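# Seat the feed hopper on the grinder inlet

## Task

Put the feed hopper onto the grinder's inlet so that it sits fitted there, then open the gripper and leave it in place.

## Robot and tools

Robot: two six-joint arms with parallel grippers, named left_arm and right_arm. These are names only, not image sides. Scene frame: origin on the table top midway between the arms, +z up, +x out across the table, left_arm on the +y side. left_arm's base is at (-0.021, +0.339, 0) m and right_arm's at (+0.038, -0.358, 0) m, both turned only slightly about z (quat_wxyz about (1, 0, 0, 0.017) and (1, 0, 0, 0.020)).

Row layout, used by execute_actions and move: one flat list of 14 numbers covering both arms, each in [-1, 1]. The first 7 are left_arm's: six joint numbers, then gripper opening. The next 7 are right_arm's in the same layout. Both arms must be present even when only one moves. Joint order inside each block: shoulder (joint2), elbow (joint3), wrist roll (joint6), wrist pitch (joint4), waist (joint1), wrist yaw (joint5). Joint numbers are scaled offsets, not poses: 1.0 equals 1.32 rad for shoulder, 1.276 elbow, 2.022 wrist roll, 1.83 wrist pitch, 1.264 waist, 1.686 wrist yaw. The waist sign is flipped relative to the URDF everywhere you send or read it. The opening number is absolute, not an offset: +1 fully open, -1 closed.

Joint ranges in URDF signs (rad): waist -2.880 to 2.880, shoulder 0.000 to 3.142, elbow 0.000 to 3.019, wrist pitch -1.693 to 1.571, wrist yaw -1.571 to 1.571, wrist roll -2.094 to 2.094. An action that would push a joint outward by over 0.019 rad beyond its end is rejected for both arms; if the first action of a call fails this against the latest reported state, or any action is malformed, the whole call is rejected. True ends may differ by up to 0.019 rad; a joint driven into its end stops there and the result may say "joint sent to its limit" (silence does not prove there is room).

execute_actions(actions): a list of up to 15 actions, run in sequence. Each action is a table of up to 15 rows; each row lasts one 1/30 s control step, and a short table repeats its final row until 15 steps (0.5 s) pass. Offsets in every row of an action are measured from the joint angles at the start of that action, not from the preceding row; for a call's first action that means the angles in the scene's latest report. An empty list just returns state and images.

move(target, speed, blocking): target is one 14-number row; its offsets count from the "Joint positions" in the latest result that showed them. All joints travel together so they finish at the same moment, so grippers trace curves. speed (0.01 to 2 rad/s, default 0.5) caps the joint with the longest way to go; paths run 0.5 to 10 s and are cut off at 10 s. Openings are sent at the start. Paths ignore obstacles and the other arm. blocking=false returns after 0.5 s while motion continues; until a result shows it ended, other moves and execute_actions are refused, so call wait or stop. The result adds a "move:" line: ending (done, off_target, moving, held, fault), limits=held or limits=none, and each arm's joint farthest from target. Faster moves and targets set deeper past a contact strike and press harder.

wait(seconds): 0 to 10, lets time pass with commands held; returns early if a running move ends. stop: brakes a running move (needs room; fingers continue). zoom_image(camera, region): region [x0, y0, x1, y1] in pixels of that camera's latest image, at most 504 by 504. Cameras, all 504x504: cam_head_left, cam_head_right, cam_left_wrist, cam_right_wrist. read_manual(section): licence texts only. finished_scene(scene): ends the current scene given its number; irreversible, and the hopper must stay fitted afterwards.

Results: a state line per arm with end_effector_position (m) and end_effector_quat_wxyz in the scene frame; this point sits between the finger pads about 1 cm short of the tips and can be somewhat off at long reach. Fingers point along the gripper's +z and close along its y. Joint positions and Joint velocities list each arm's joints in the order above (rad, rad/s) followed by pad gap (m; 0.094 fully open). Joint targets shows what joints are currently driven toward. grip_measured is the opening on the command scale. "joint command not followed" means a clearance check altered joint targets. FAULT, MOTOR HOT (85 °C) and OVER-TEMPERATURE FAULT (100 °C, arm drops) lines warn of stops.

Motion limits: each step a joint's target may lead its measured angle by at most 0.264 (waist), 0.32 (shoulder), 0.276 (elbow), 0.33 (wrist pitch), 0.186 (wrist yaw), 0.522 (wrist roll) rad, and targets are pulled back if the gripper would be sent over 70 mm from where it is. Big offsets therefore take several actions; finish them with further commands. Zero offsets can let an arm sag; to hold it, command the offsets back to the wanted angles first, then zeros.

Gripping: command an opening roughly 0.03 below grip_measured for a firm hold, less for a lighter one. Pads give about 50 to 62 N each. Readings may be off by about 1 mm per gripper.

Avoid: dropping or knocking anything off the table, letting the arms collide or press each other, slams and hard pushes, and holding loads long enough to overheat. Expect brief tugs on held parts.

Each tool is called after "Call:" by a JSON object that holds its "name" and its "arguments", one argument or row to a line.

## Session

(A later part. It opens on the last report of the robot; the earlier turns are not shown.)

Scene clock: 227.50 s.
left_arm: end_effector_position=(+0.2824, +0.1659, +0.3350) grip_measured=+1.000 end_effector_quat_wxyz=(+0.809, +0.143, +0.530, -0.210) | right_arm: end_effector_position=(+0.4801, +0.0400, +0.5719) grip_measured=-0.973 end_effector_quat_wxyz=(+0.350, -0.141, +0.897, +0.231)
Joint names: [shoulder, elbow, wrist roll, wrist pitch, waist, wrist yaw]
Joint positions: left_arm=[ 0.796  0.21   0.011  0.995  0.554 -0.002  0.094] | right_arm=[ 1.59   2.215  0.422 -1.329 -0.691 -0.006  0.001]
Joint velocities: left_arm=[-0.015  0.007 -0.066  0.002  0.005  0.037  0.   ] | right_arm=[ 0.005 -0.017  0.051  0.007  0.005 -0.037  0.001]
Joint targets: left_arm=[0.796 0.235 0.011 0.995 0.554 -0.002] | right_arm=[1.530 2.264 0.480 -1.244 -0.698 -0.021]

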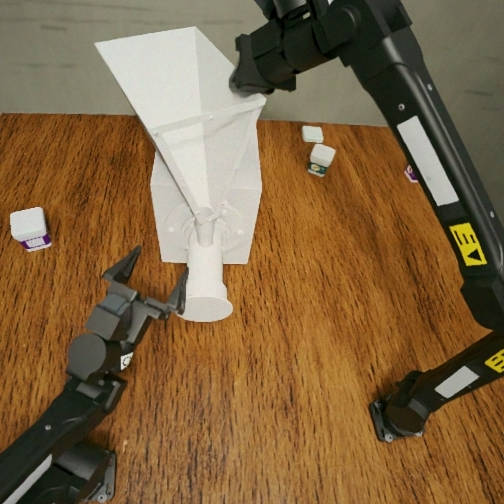

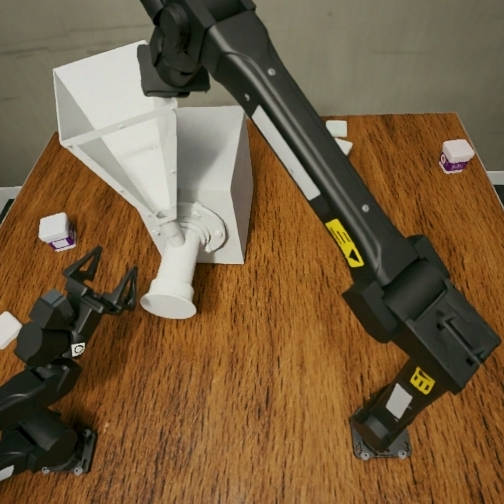

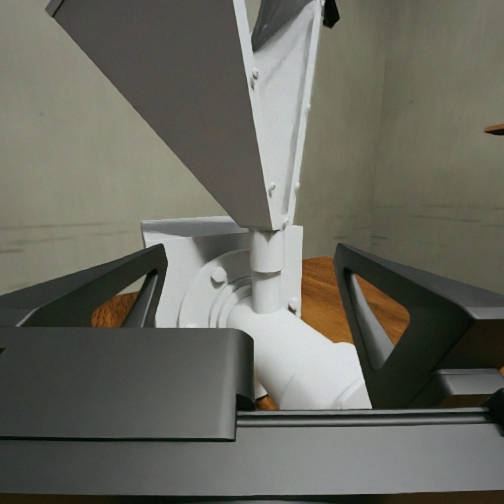

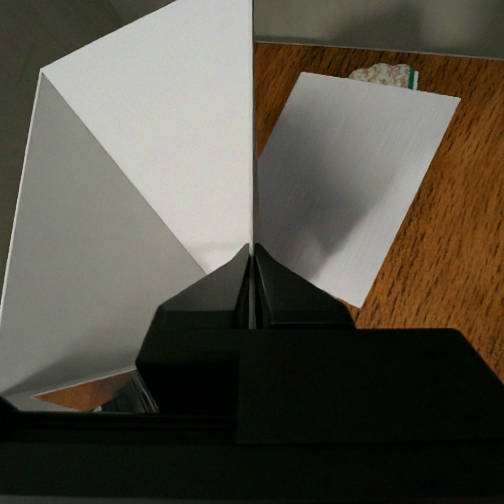

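Engaged, seemingly.

Call:
{"name": "execute_actions", "arguments": {
  "actions": [
    [[0,0.02,0,0,0,0,1,-0.085,-0.005,0.03,0.066,0,-0.008,-1]],
    [[0,0.02,0,0,0,0,1,-0.085,-0.005,0.03,0.066,0,-0.008,-1]]
  ]
}}

Call:
{"name": "zoom_image", "arguments": {
  "camera": "cam_left_wrist",
  "region": [200,180,340,320]
}}

Scene clock: 233.40 s.
left_arm: end_effector_position=(+0.2824, +0.1659, +0.3350) grip_measured=+1.000 end_effector_quat_wxyz=(+0.809, +0.143, +0.530, -0.210) | right_arm: end_effector_position=(+0.4741, +0.0331, +0.5719) grip_measured=-0.973 end_effector_quat_wxyz=(+0.365, -0.139, +0.889, +0.238)
Joint names: [shoulder, elbow, wrist roll, wrist pitch, waist, wrist yaw]
Joint positions: left_arm=[ 0.796  0.21   0.011  0.995  0.554 -0.002  0.094] | right_arm=[ 1.533  2.124  0.422 -1.26  -0.69  -0.002  0.001]
Joint velocities: left_arm=[ 0.015 -0.012 -0.051  0.007  0.015 -0.066  0.   ] | right_arm=[ 0.005 -0.007 -0.037 -0.007  0.005 -0.037 -0.   ]
Joint targets: left_arm=[0.796 0.235 0.011 0.995 0.554 -0.002] | right_arm=[1.461 2.158 0.475 -1.185 -0.690 -0.015]

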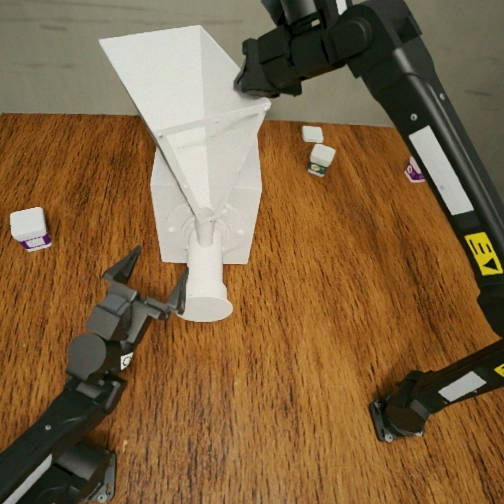

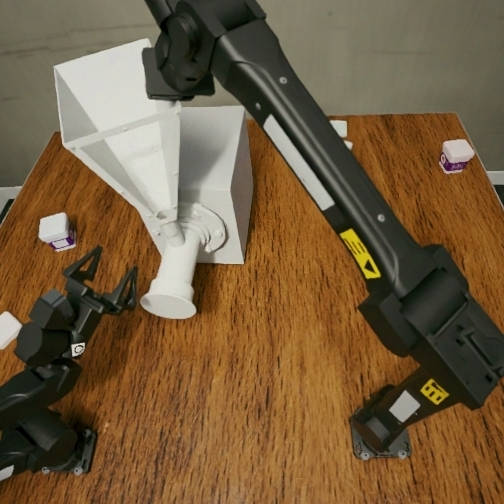

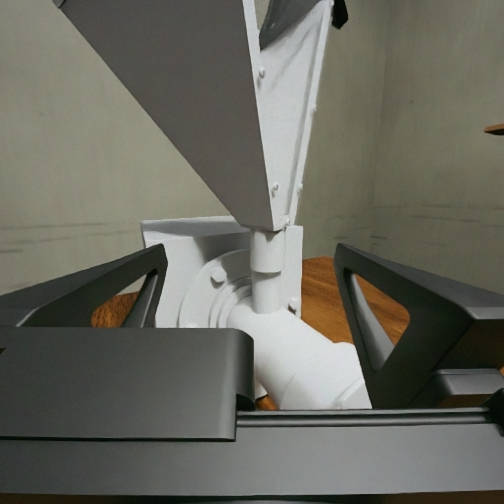

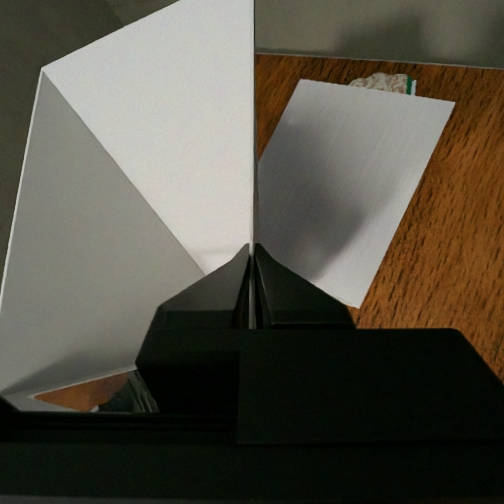

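Region (200, 180, 340, 320) of cam_left_wrist's 504x504 image, scaled by 3.600, with more detail than that image has.

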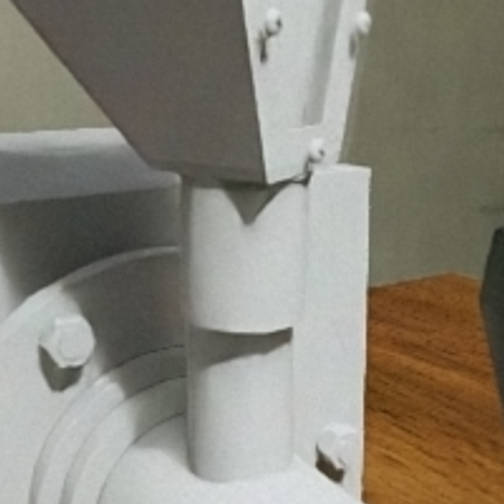

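Call:
{"name": "execute_actions", "arguments": {
  "actions": [
    [[0,0.02,0,0,0,0,1,-0.05,0.035,0.028,0.038,0.016,-0.008,-1]],
    [[0,0.02,0,0,0,0,1,-0.05,0.015,0.028,0.045,0.005,-0.008,-1]]
  ]
}}

Call:
{"name": "zoom_image", "arguments": {
  "camera": "cam_left_wrist",
  "region": [200,180,340,320]
}}

Call:
{"name": "zoom_image", "arguments": {
  "camera": "cam_head_right",
  "region": [135,190,215,270]
}}

Scene clock: 244.77 s.
left_arm: end_effector_position=(+0.2824, +0.1659, +0.3350) grip_measured=+1.000 end_effector_quat_wxyz=(+0.809, +0.143, +0.530, -0.210) | right_arm: end_effector_position=(+0.4780, +0.0303, +0.5702) grip_measured=-0.973 end_effector_quat_wxyz=(+0.365, -0.133, +0.890, +0.239)
Joint names: [shoulder, elbow, wrist roll, wrist pitch, waist, wrist yaw]
Joint positions: left_arm=[ 0.796  0.21   0.011  0.995  0.554 -0.002  0.094] | right_arm=[ 1.531  2.116  0.427 -1.252 -0.681 -0.006  0.001]
Joint velocities: left_arm=[ 0.005 -0.007 -0.066  0.002  0.005  0.007  0.   ] | right_arm=[-0.015  0.007 -0.022  0.012  0.005 -0.037  0.   ]
Joint targets: left_arm=[0.796 0.235 0.011 0.995 0.554 -0.002] | right_arm=[1.467 2.143 0.484 -1.178 -0.675 -0.019]

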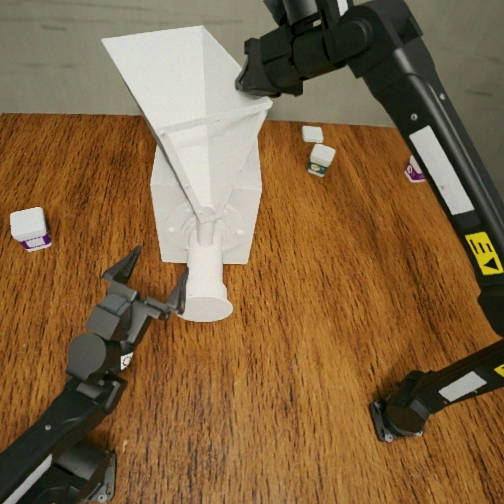

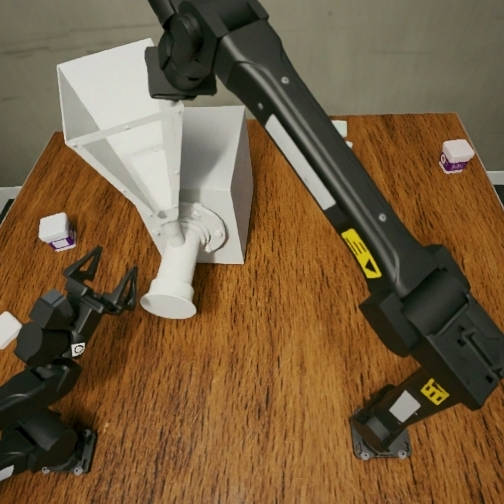

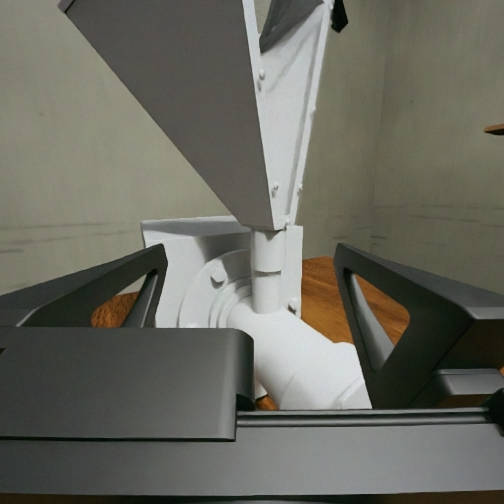

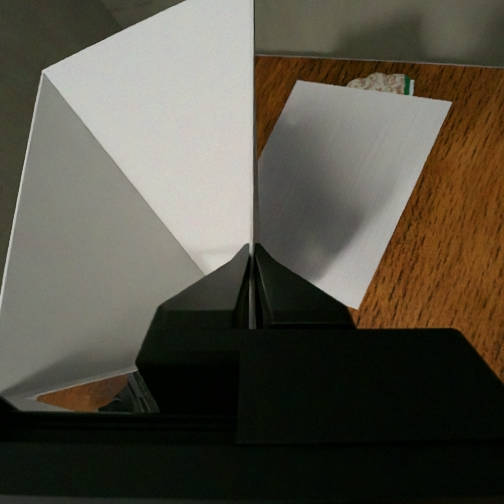

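Region (200, 180, 340, 320) of cam_left_wrist's 504x504 image, scaled by 3.600, with more detail than that image has.

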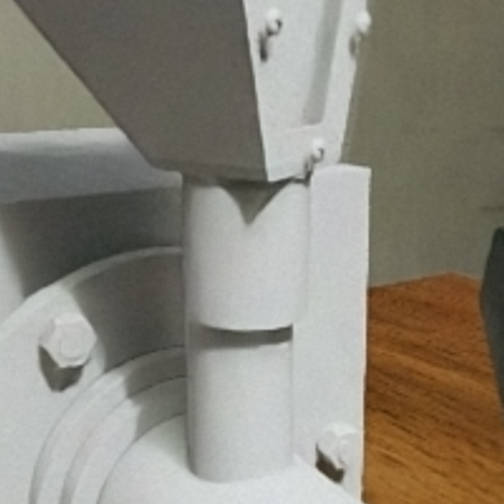

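Region (135, 190, 215, 270) of cam_head_right's 504x504 image, scaled by 6.300, with more detail than that image has.

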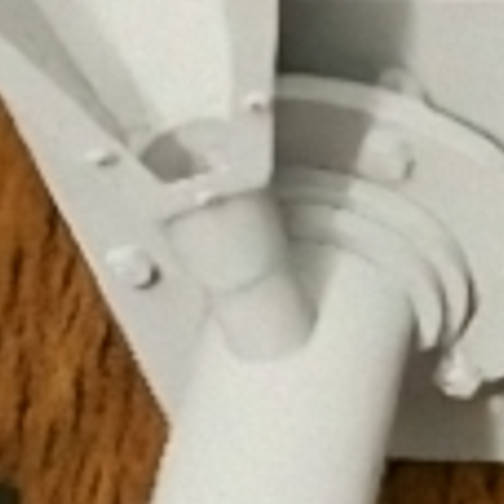

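Needs ~1–2 mm forward.

Call:
{"name": "execute_actions", "arguments": {
  "actions": [
    [[0,0.02,0,0,0,0,1,-0.04,0.03,0.028,0.052,0.005,-0.008,-1]],
    [[0,0.02,0,0,0,0,1,-0.04,0.02,0.028,0.052,0.005,-0.008,-1]]
  ]
}}

Call:
{"name": "zoom_image", "arguments": {
  "camera": "cam_left_wrist",
  "region": [200,180,340,320]
}}

Scene clock: 251.37 s.
left_arm: end_effector_position=(+0.2824, +0.1659, +0.3350) grip_measured=+1.000 end_effector_quat_wxyz=(+0.809, +0.143, +0.530, -0.210) | right_arm: end_effector_position=(+0.4787, +0.0316, +0.5704) grip_measured=-0.973 end_effector_quat_wxyz=(+0.366, -0.134, +0.888, +0.242)
Joint names: [shoulder, elbow, wrist roll, wrist pitch, waist, wrist yaw]
Joint positions: left_arm=[ 0.796  0.21   0.011  0.995  0.554 -0.002  0.094] | right_arm=[ 1.531  2.113  0.427 -1.244 -0.681 -0.009  0.001]
Joint velocities: left_arm=[ 0.015  0.002  0.051  0.007  0.024 -0.081  0.   ] | right_arm=[-0.024  0.007  0.022 -0.017  0.005 -0.007 -0.001]
Joint targets: left_arm=[0.796 0.235 0.011 0.995 0.554 -0.002] | right_arm=[1.478 2.142 0.484 -1.152 -0.675 -0.021]

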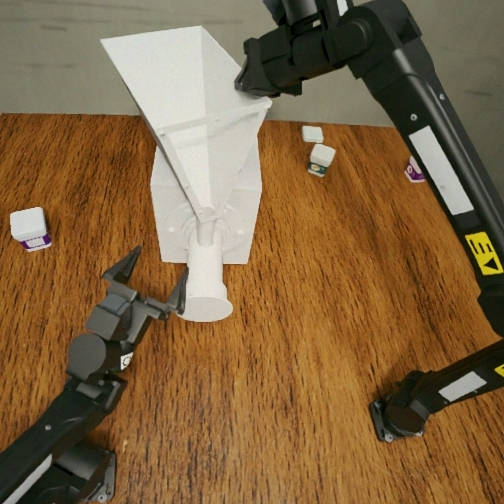

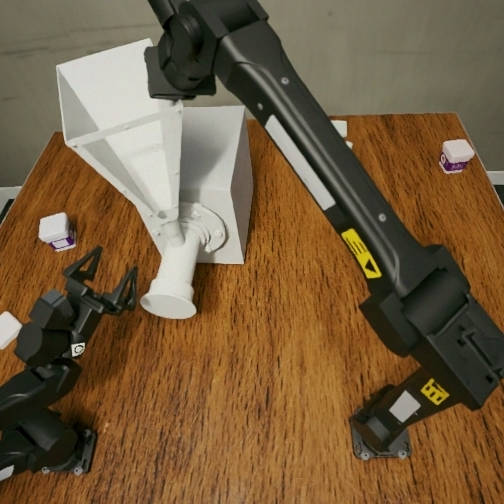

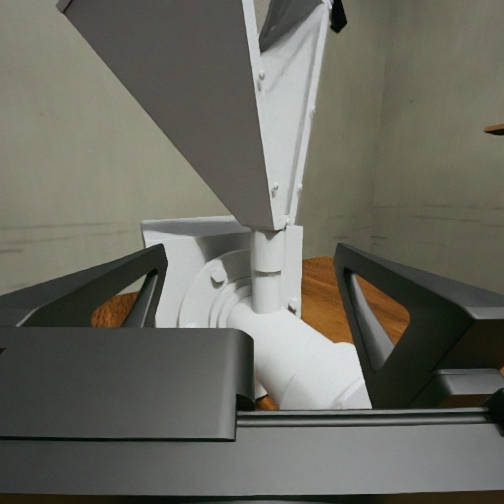

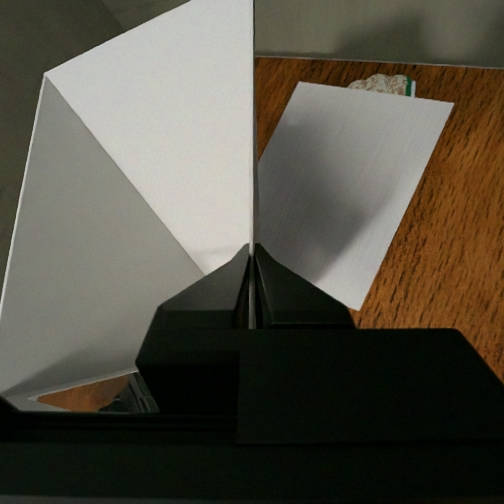

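Region (200, 180, 340, 320) of cam_left_wrist's 504x504 image, scaled by 3.600, with more detail than that image has.

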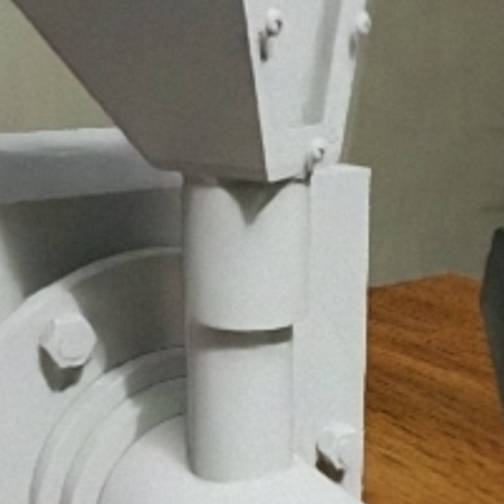

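Call:
{"name": "execute_actions", "arguments": {
  "actions": [
    [[0,0.02,0,0,0,0,1,-0.04,0.05,0.028,0.065,0.011,-0.008,-1]],
    [[0,0.02,0,0,0,0,1,-0.04,0.03,0.028,0.05,0.005,-0.008,-1]]
  ]
}}

Call:
{"name": "zoom_image", "arguments": {
  "camera": "cam_left_wrist",
  "region": [200,180,340,320]
}}

Call:
{"name": "zoom_image", "arguments": {
  "camera": "cam_head_left",
  "region": [175,195,235,255]
}}

Scene clock: 264.23 s.
left_arm: end_effector_position=(+0.2824, +0.1659, +0.3350) grip_measured=+1.000 end_effector_quat_wxyz=(+0.809, +0.143, +0.530, -0.210) | right_arm: end_effector_position=(+0.4791, +0.0316, +0.5709) grip_measured=-0.973 end_effector_quat_wxyz=(+0.366, -0.134, +0.888, +0.245)
Joint names: [shoulder, elbow, wrist roll, wrist pitch, waist, wrist yaw]
Joint positions: left_arm=[ 0.796  0.21   0.011  0.995  0.554 -0.002  0.094] | right_arm=[ 1.531  2.113  0.427 -1.242 -0.679 -0.015  0.001]
Joint velocities: left_arm=[-0.005 -0.007 -0.022 -0.007  0.005  0.007  0.   ] | right_arm=[-0.005 -0.007 -0.095  0.007  0.005 -0.022  0.   ]
Joint targets: left_arm=[0.796 0.235 0.011 0.995 0.554 -0.002] | right_arm=[1.478 2.152 0.484 -1.150 -0.672 -0.027]

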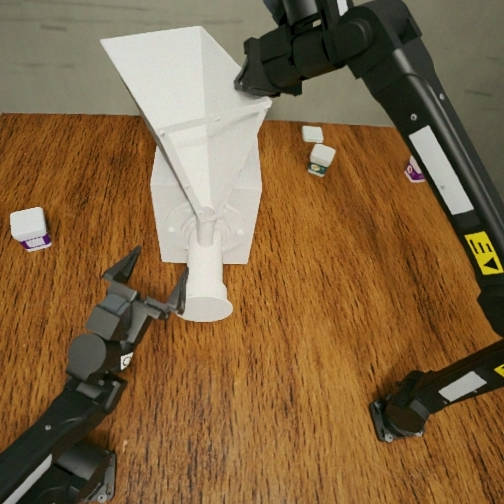

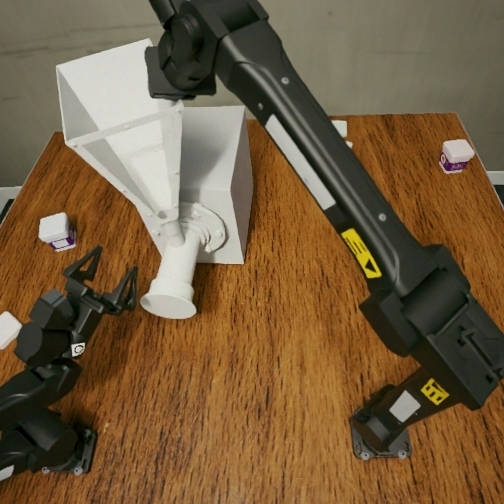

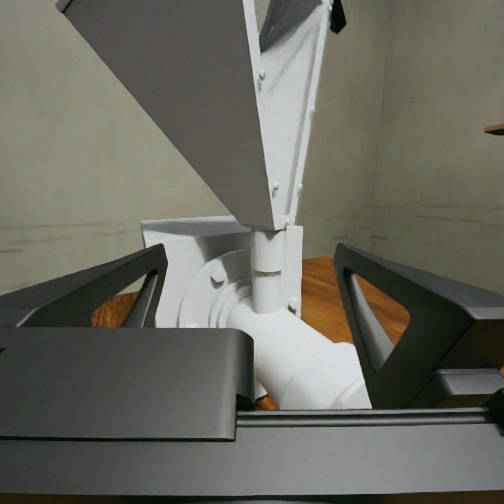

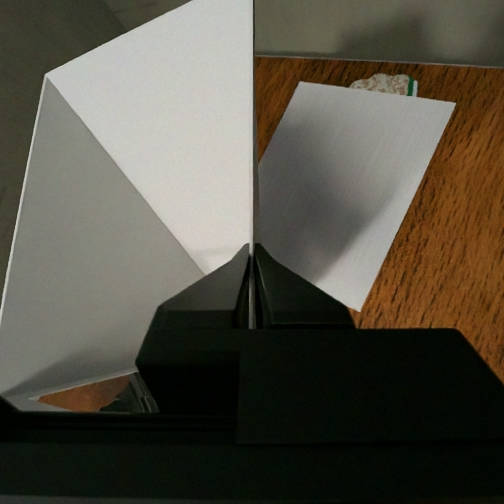

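Region (200, 180, 340, 320) of cam_left_wrist's 504x504 image, scaled by 3.600, with more detail than that image has.

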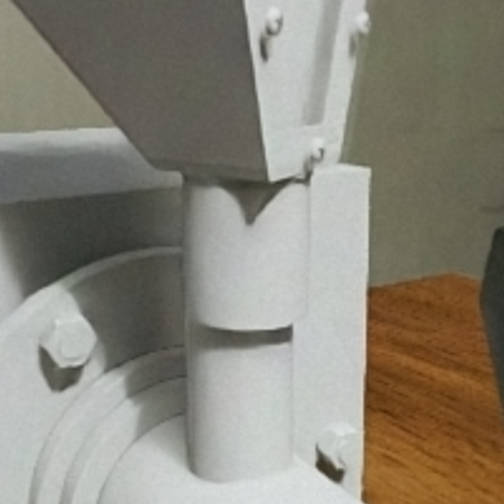

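Region (175, 195, 235, 255) of cam_head_left's 504x504 image, scaled by 8.400, with more detail than that image has.

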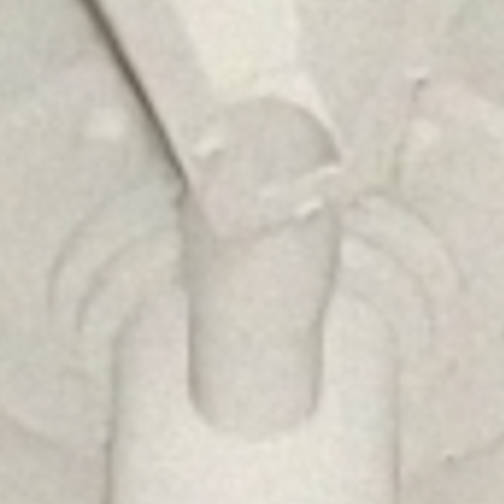

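More pitch.

Call:
{"name": "execute_actions", "arguments": {
  "actions": [
    [[0,0.02,0,0,0,0,1,-0.038,0.034,0.028,0.062,0.003,-0.004,-1]],
    [[0,0.02,0,0,0,0,1,-0.038,0.034,0.028,0.058,0.003,-0.004,-1]]
  ]
}}

Call:
{"name": "zoom_image", "arguments": {
  "camera": "cam_left_wrist",
  "region": [200,180,340,320]
}}

Scene clock: 270.60 s.
left_arm: end_effector_position=(+0.2824, +0.1659, +0.3350) grip_measured=+1.000 end_effector_quat_wxyz=(+0.809, +0.143, +0.530, -0.210) | right_arm: end_effector_position=(+0.4792, +0.0317, +0.5710) grip_measured=-0.973 end_effector_quat_wxyz=(+0.366, -0.134, +0.888, +0.245)
Joint names: [shoulder, elbow, wrist roll, wrist pitch, waist, wrist yaw]
Joint positions: left_arm=[ 0.796  0.21   0.011  0.995  0.554 -0.002  0.094] | right_arm=[ 1.531  2.113  0.427 -1.241 -0.679 -0.015  0.001]
Joint velocities: left_arm=[-0.005 -0.007  0.037  0.007 -0.015  0.037  0.   ] | right_arm=[ 0.005 -0.022 -0.066  0.007  0.005  0.007  0.   ]
Joint targets: left_arm=[0.796 0.235 0.011 0.995 0.554 -0.002] | right_arm=[1.481 2.157 0.484 -1.135 -0.675 -0.022]

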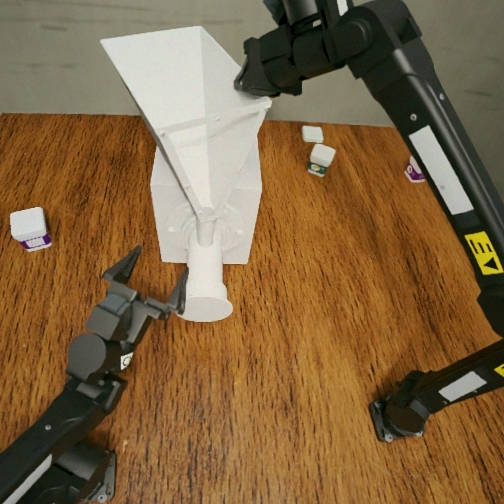

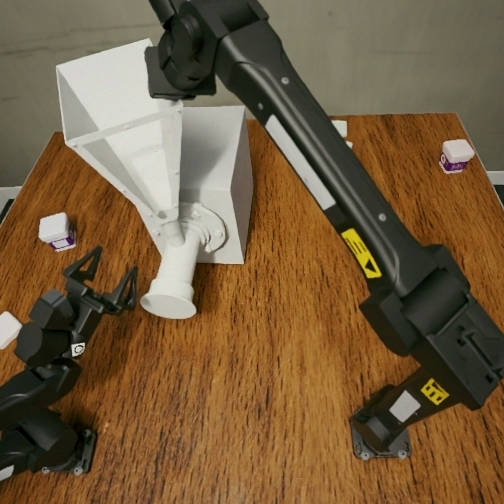

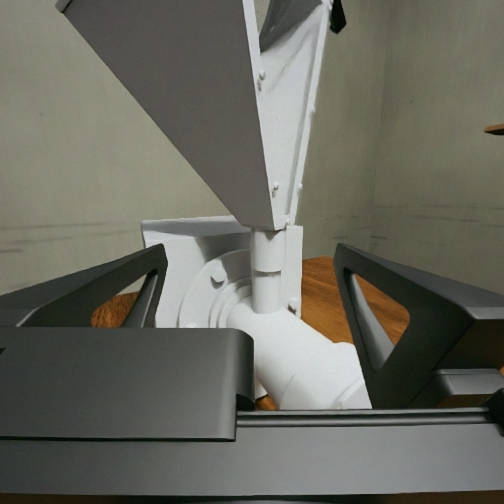

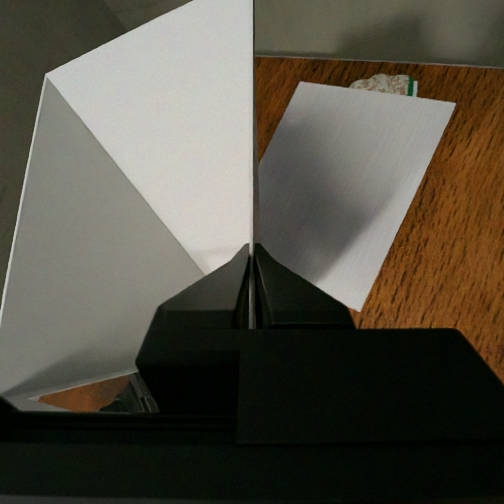

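Region (200, 180, 340, 320) of cam_left_wrist's 504x504 image, scaled by 3.600, with more detail than that image has.

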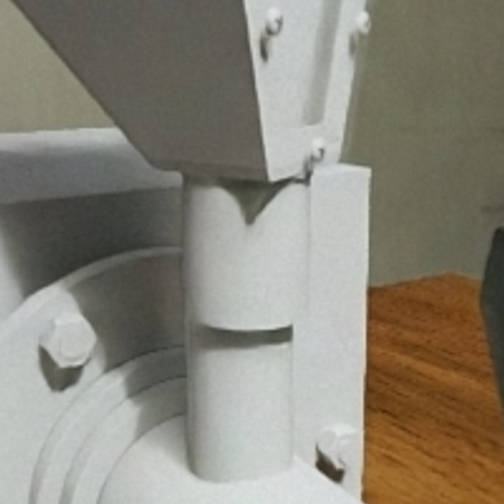

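Call:
{"name": "execute_actions", "arguments": {
  "actions": [
    [[0,0.02,0,0,0,0,1,-0.03,0,0.025,0.045,0,-0.004,-1]],
    [[0,0.02,0,0,0,0,1,-0.03,0,0.025,0.05,0,-0.004,-1]]
  ]
}}

Call:
{"name": "zoom_image", "arguments": {
  "camera": "cam_left_wrist",
  "region": [200,180,340,320]
}}

Scene clock: 276.77 s.
left_arm: end_effector_position=(+0.2824, +0.1659, +0.3350) grip_measured=+1.000 end_effector_quat_wxyz=(+0.809, +0.143, +0.530, -0.210) | right_arm: end_effector_position=(+0.4780, +0.0294, +0.5691) grip_measured=-0.973 end_effector_quat_wxyz=(+0.369, -0.133, +0.887, +0.244)
Joint names: [shoulder, elbow, wrist roll, wrist pitch, waist, wrist yaw]
Joint positions: left_arm=[ 0.796  0.21   0.011  0.995  0.554 -0.002  0.094] | right_arm=[ 1.517  2.088  0.427 -1.225 -0.678 -0.011  0.001]
Joint velocities: left_arm=[-0.005 -0.007 -0.037  0.012  0.005  0.007  0.   ] | right_arm=[-0.015 -0.017 -0.022  0.002 -0.005  0.007 -0.   ]
Joint targets: left_arm=[0.796 0.235 0.011 0.995 0.554 -0.002] | right_arm=[1.486 2.101 0.478 -1.144 -0.678 -0.018]

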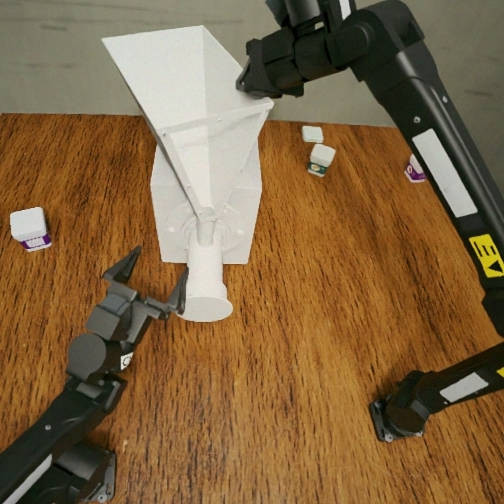

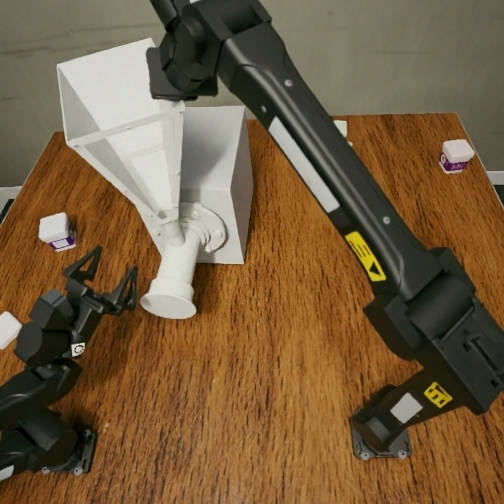

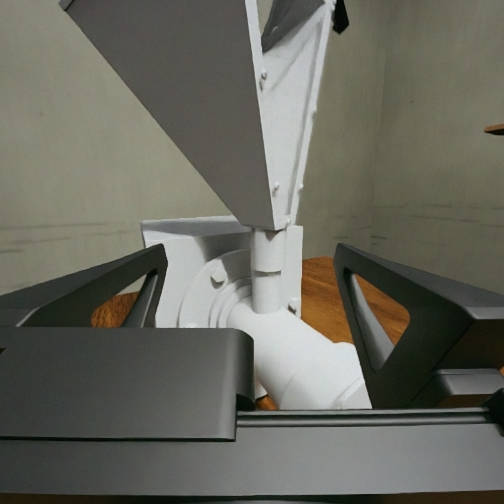

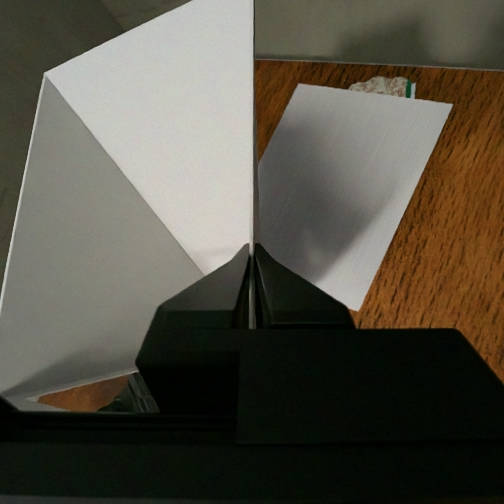

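Region (200, 180, 340, 320) of cam_left_wrist's 504x504 image, scaled by 3.600, with more detail than that image has.

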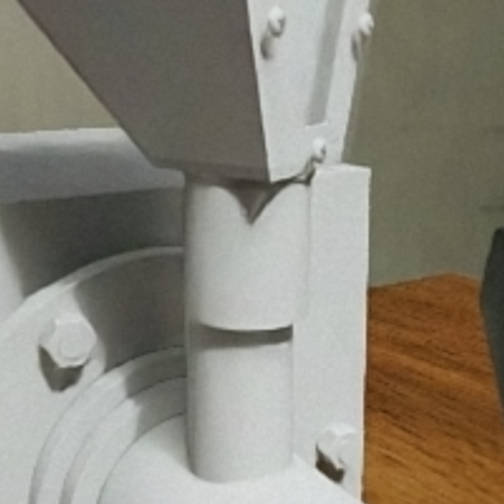

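Call:
{"name": "execute_actions", "arguments": {
  "actions": [
    [[0,0.02,0,0,0,0,1,-0.015,0.06,0.028,0.055,0.006,-0.004,-1]],
    [[0,0.02,0,0,0,0,1,-0.03,0.04,0.028,0.068,0.01,-0.004,-1]]
  ]
}}

Call:
{"name": "zoom_image", "arguments": {
  "camera": "cam_left_wrist",
  "region": [200,180,340,320]
}}

Scene clock: 286.30 s.
left_arm: end_effector_position=(+0.2824, +0.1659, +0.3350) grip_measured=+1.000 end_effector_quat_wxyz=(+0.809, +0.143, +0.530, -0.210) | right_arm: end_effector_position=(+0.4785, +0.0296, +0.5702) grip_measured=-0.973 end_effector_quat_wxyz=(+0.370, -0.133, +0.886, +0.247)
Joint names: [shoulder, elbow, wrist roll, wrist pitch, waist, wrist yaw]
Joint positions: left_arm=[ 0.796  0.21   0.011  0.995  0.554 -0.002  0.094] | right_arm=[ 1.517  2.088  0.427 -1.221 -0.677 -0.015  0.001]
Joint velocities: left_arm=[-0.005  0.007  0.007 -0.007 -0.005 -0.007  0.   ] | right_arm=[-0.005 -0.007 -0.007  0.002  0.005 -0.022 -0.   ]
Joint targets: left_arm=[0.796 0.235 0.011 0.995 0.554 -0.002] | right_arm=[1.477 2.139 0.484 -1.099 -0.665 -0.019]

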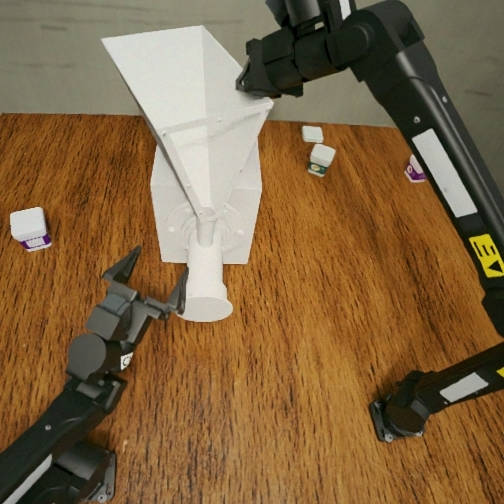

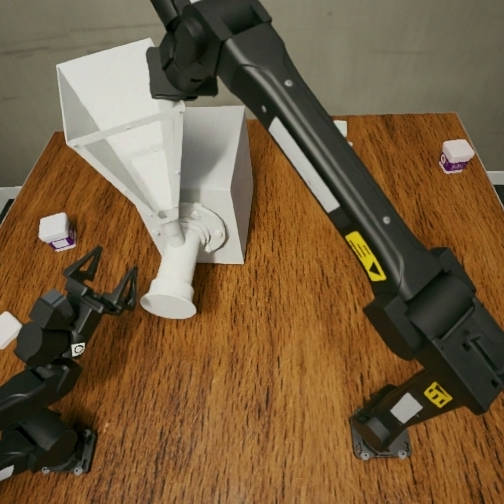

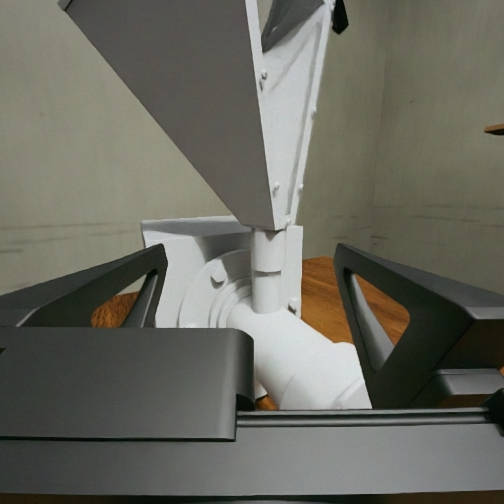

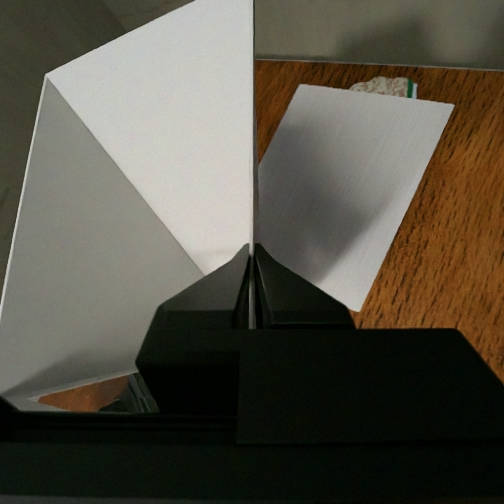

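Region (200, 180, 340, 320) of cam_left_wrist's 504x504 image, scaled by 3.600, with more detail than that image has.

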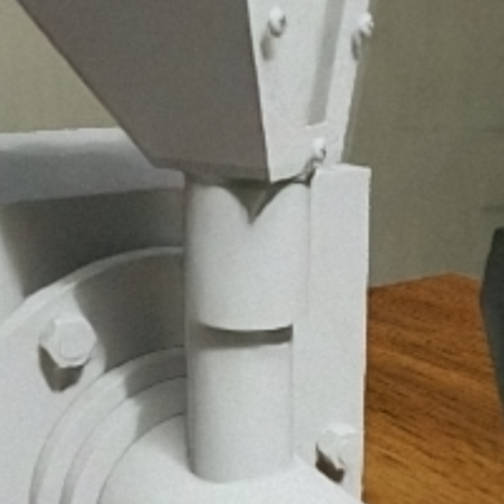

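Call:
{"name": "execute_actions", "arguments": {
  "actions": [
    [[0,0.02,0,0,0,0,1,0,0.095,0.028,0.025,0,0,-1]],
    [[0,0.02,0,0,0,0,1,-0.005,0.09,0.028,0.03,0,0,-1]],
    [[0,0.02,0,0,0,0,1,-0.035,0.04,0.028,0.05,0,0,-1]]
  ]
}}

Call:
{"name": "zoom_image", "arguments": {
  "camera": "cam_left_wrist",
  "region": [200,180,340,320]
}}

Scene clock: 295.30 s.
left_arm: end_effector_position=(+0.2824, +0.1659, +0.3350) grip_measured=+1.000 end_effector_quat_wxyz=(+0.809, +0.143, +0.530, -0.210) | right_arm: end_effector_position=(+0.4796, +0.0304, +0.5702) grip_measured=-0.973 end_effector_quat_wxyz=(+0.368, -0.133, +0.887, +0.245)
Joint names: [shoulder, elbow, wrist roll, wrist pitch, waist, wrist yaw]
Joint positions: left_arm=[ 0.796  0.21   0.011  0.995  0.554 -0.002  0.094] | right_arm=[ 1.525  2.101  0.427 -1.231 -0.677 -0.015  0.001]
Joint velocities: left_arm=[-0.005 -0.002  0.007 -0.007  0.015  0.081  0.   ] | right_arm=[-0.005 -0.002 -0.007  0.022  0.005 -0.037  0.   ]
Joint targets: left_arm=[0.796 0.235 0.011 0.995 0.554 -0.002] | right_arm=[1.478 2.152 0.484 -1.139 -0.677 -0.015]

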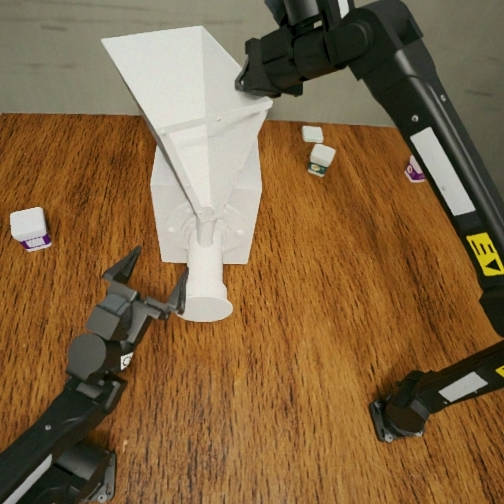

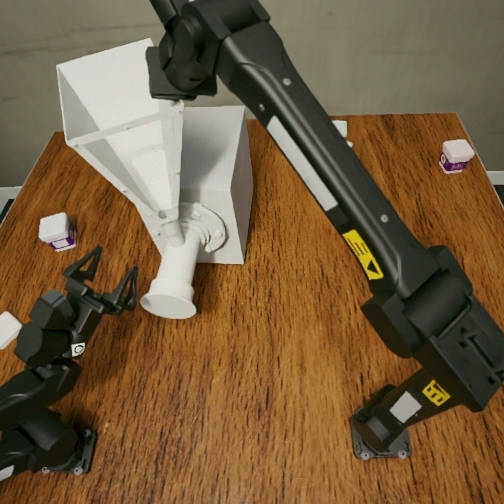

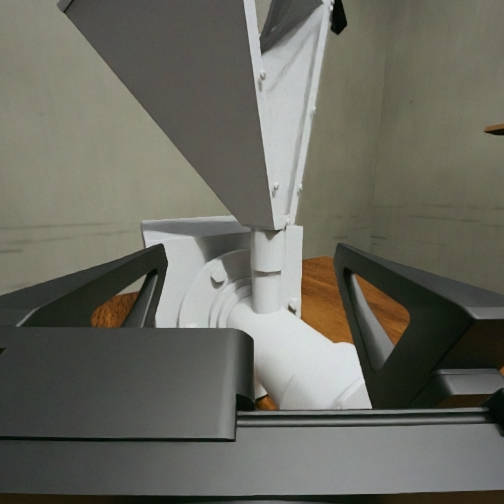

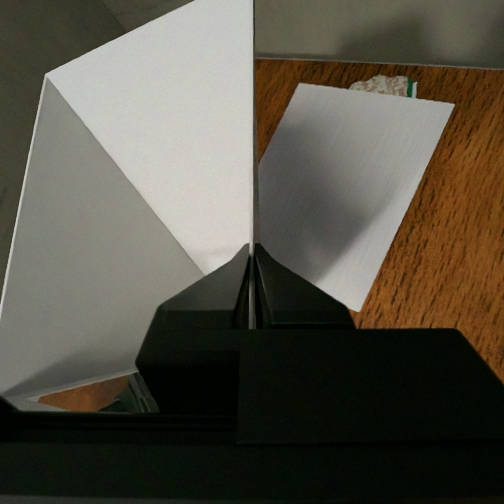

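Region (200, 180, 340, 320) of cam_left_wrist's 504x504 image, scaled by 3.600, with more detail than that image has.

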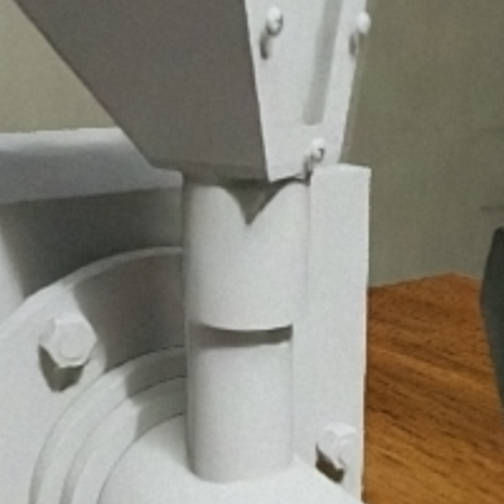

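Call:
{"name": "execute_actions", "arguments": {
  "actions": [
    [[0,0.02,0,0,0,0,1,-0.035,0.04,0.015,0.055,0.02,0.005,-1]],
    [[0,0.02,0,0,0,0,1,-0.035,0.03,0.02,0.055,0.01,0,-1]]
  ]
}}

Call:
{"name": "zoom_image", "arguments": {
  "camera": "cam_left_wrist",
  "region": [200,180,340,320]
}}

Call:
{"name": "zoom_image", "arguments": {
  "camera": "cam_head_right",
  "region": [135,190,215,270]
}}

Scene clock: 304.57 s.
left_arm: end_effector_position=(+0.2824, +0.1659, +0.3350) grip_measured=+1.000 end_effector_quat_wxyz=(+0.809, +0.143, +0.530, -0.210) | right_arm: end_effector_position=(+0.4865, +0.0295, +0.5579) grip_measured=-0.974 end_effector_quat_wxyz=(+0.362, -0.131, +0.892, +0.236)
Joint names: [shoulder, elbow, wrist roll, wrist pitch, waist, wrist yaw]
Joint positions: left_arm=[ 0.796  0.21   0.011  0.995  0.554 -0.002  0.094] | right_arm=[ 1.533  2.085  0.424 -1.228 -0.669 -0.011  0.001]
Joint velocities: left_arm=[ 0.005 -0.017 -0.037 -0.017  0.005  0.022  0.   ] | right_arm=[ 0.005  0.007  0.007 -0.007 -0.005 -0.051 -0.   ]
Joint targets: left_arm=[0.796 0.235 0.011 0.995 0.554 -0.002] | right_arm=[1.480 2.137 0.464 -1.130 -0.656 -0.010]

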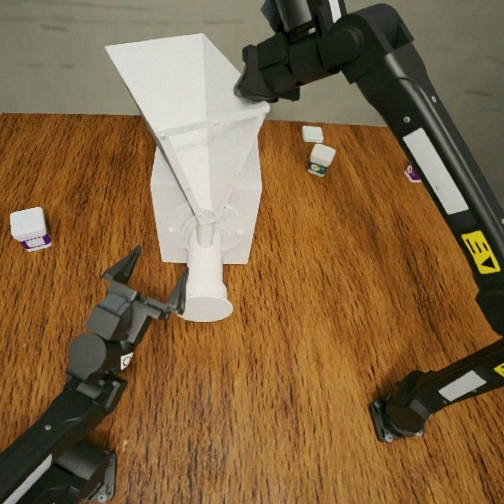

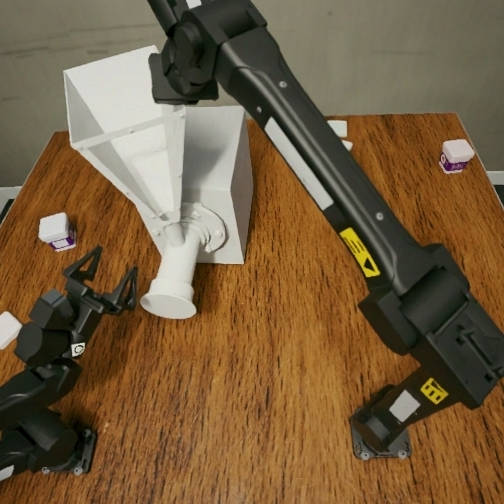

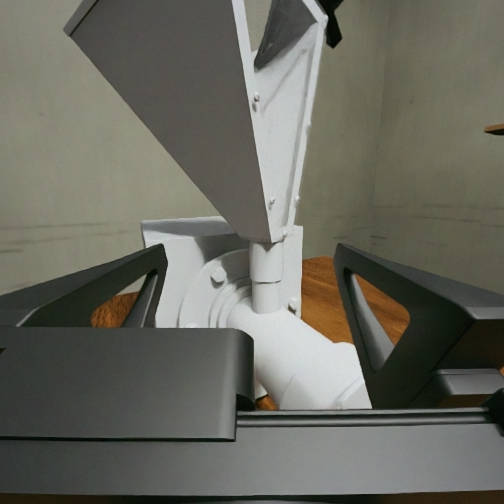

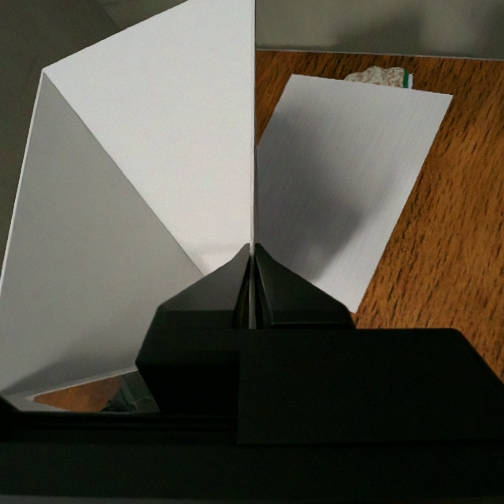

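Region (200, 180, 340, 320) of cam_left_wrist's 504x504 image, scaled by 3.600, with more detail than that image has.

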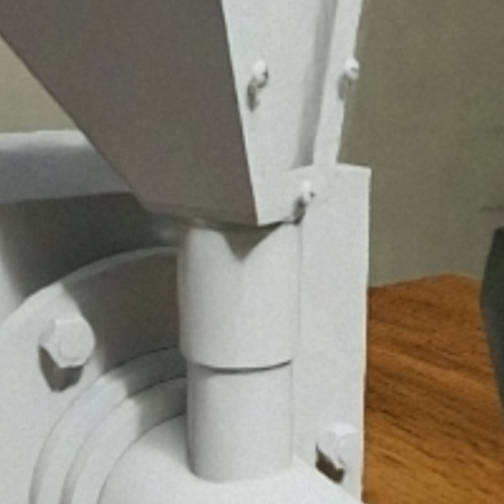

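Region (135, 190, 215, 270) of cam_head_right's 504x504 image, scaled by 6.300, with more detail than that image has.

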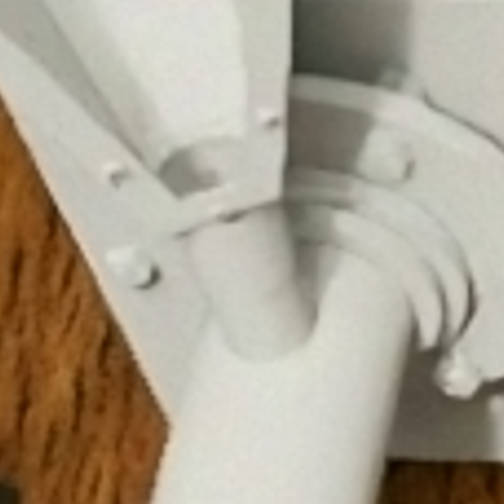

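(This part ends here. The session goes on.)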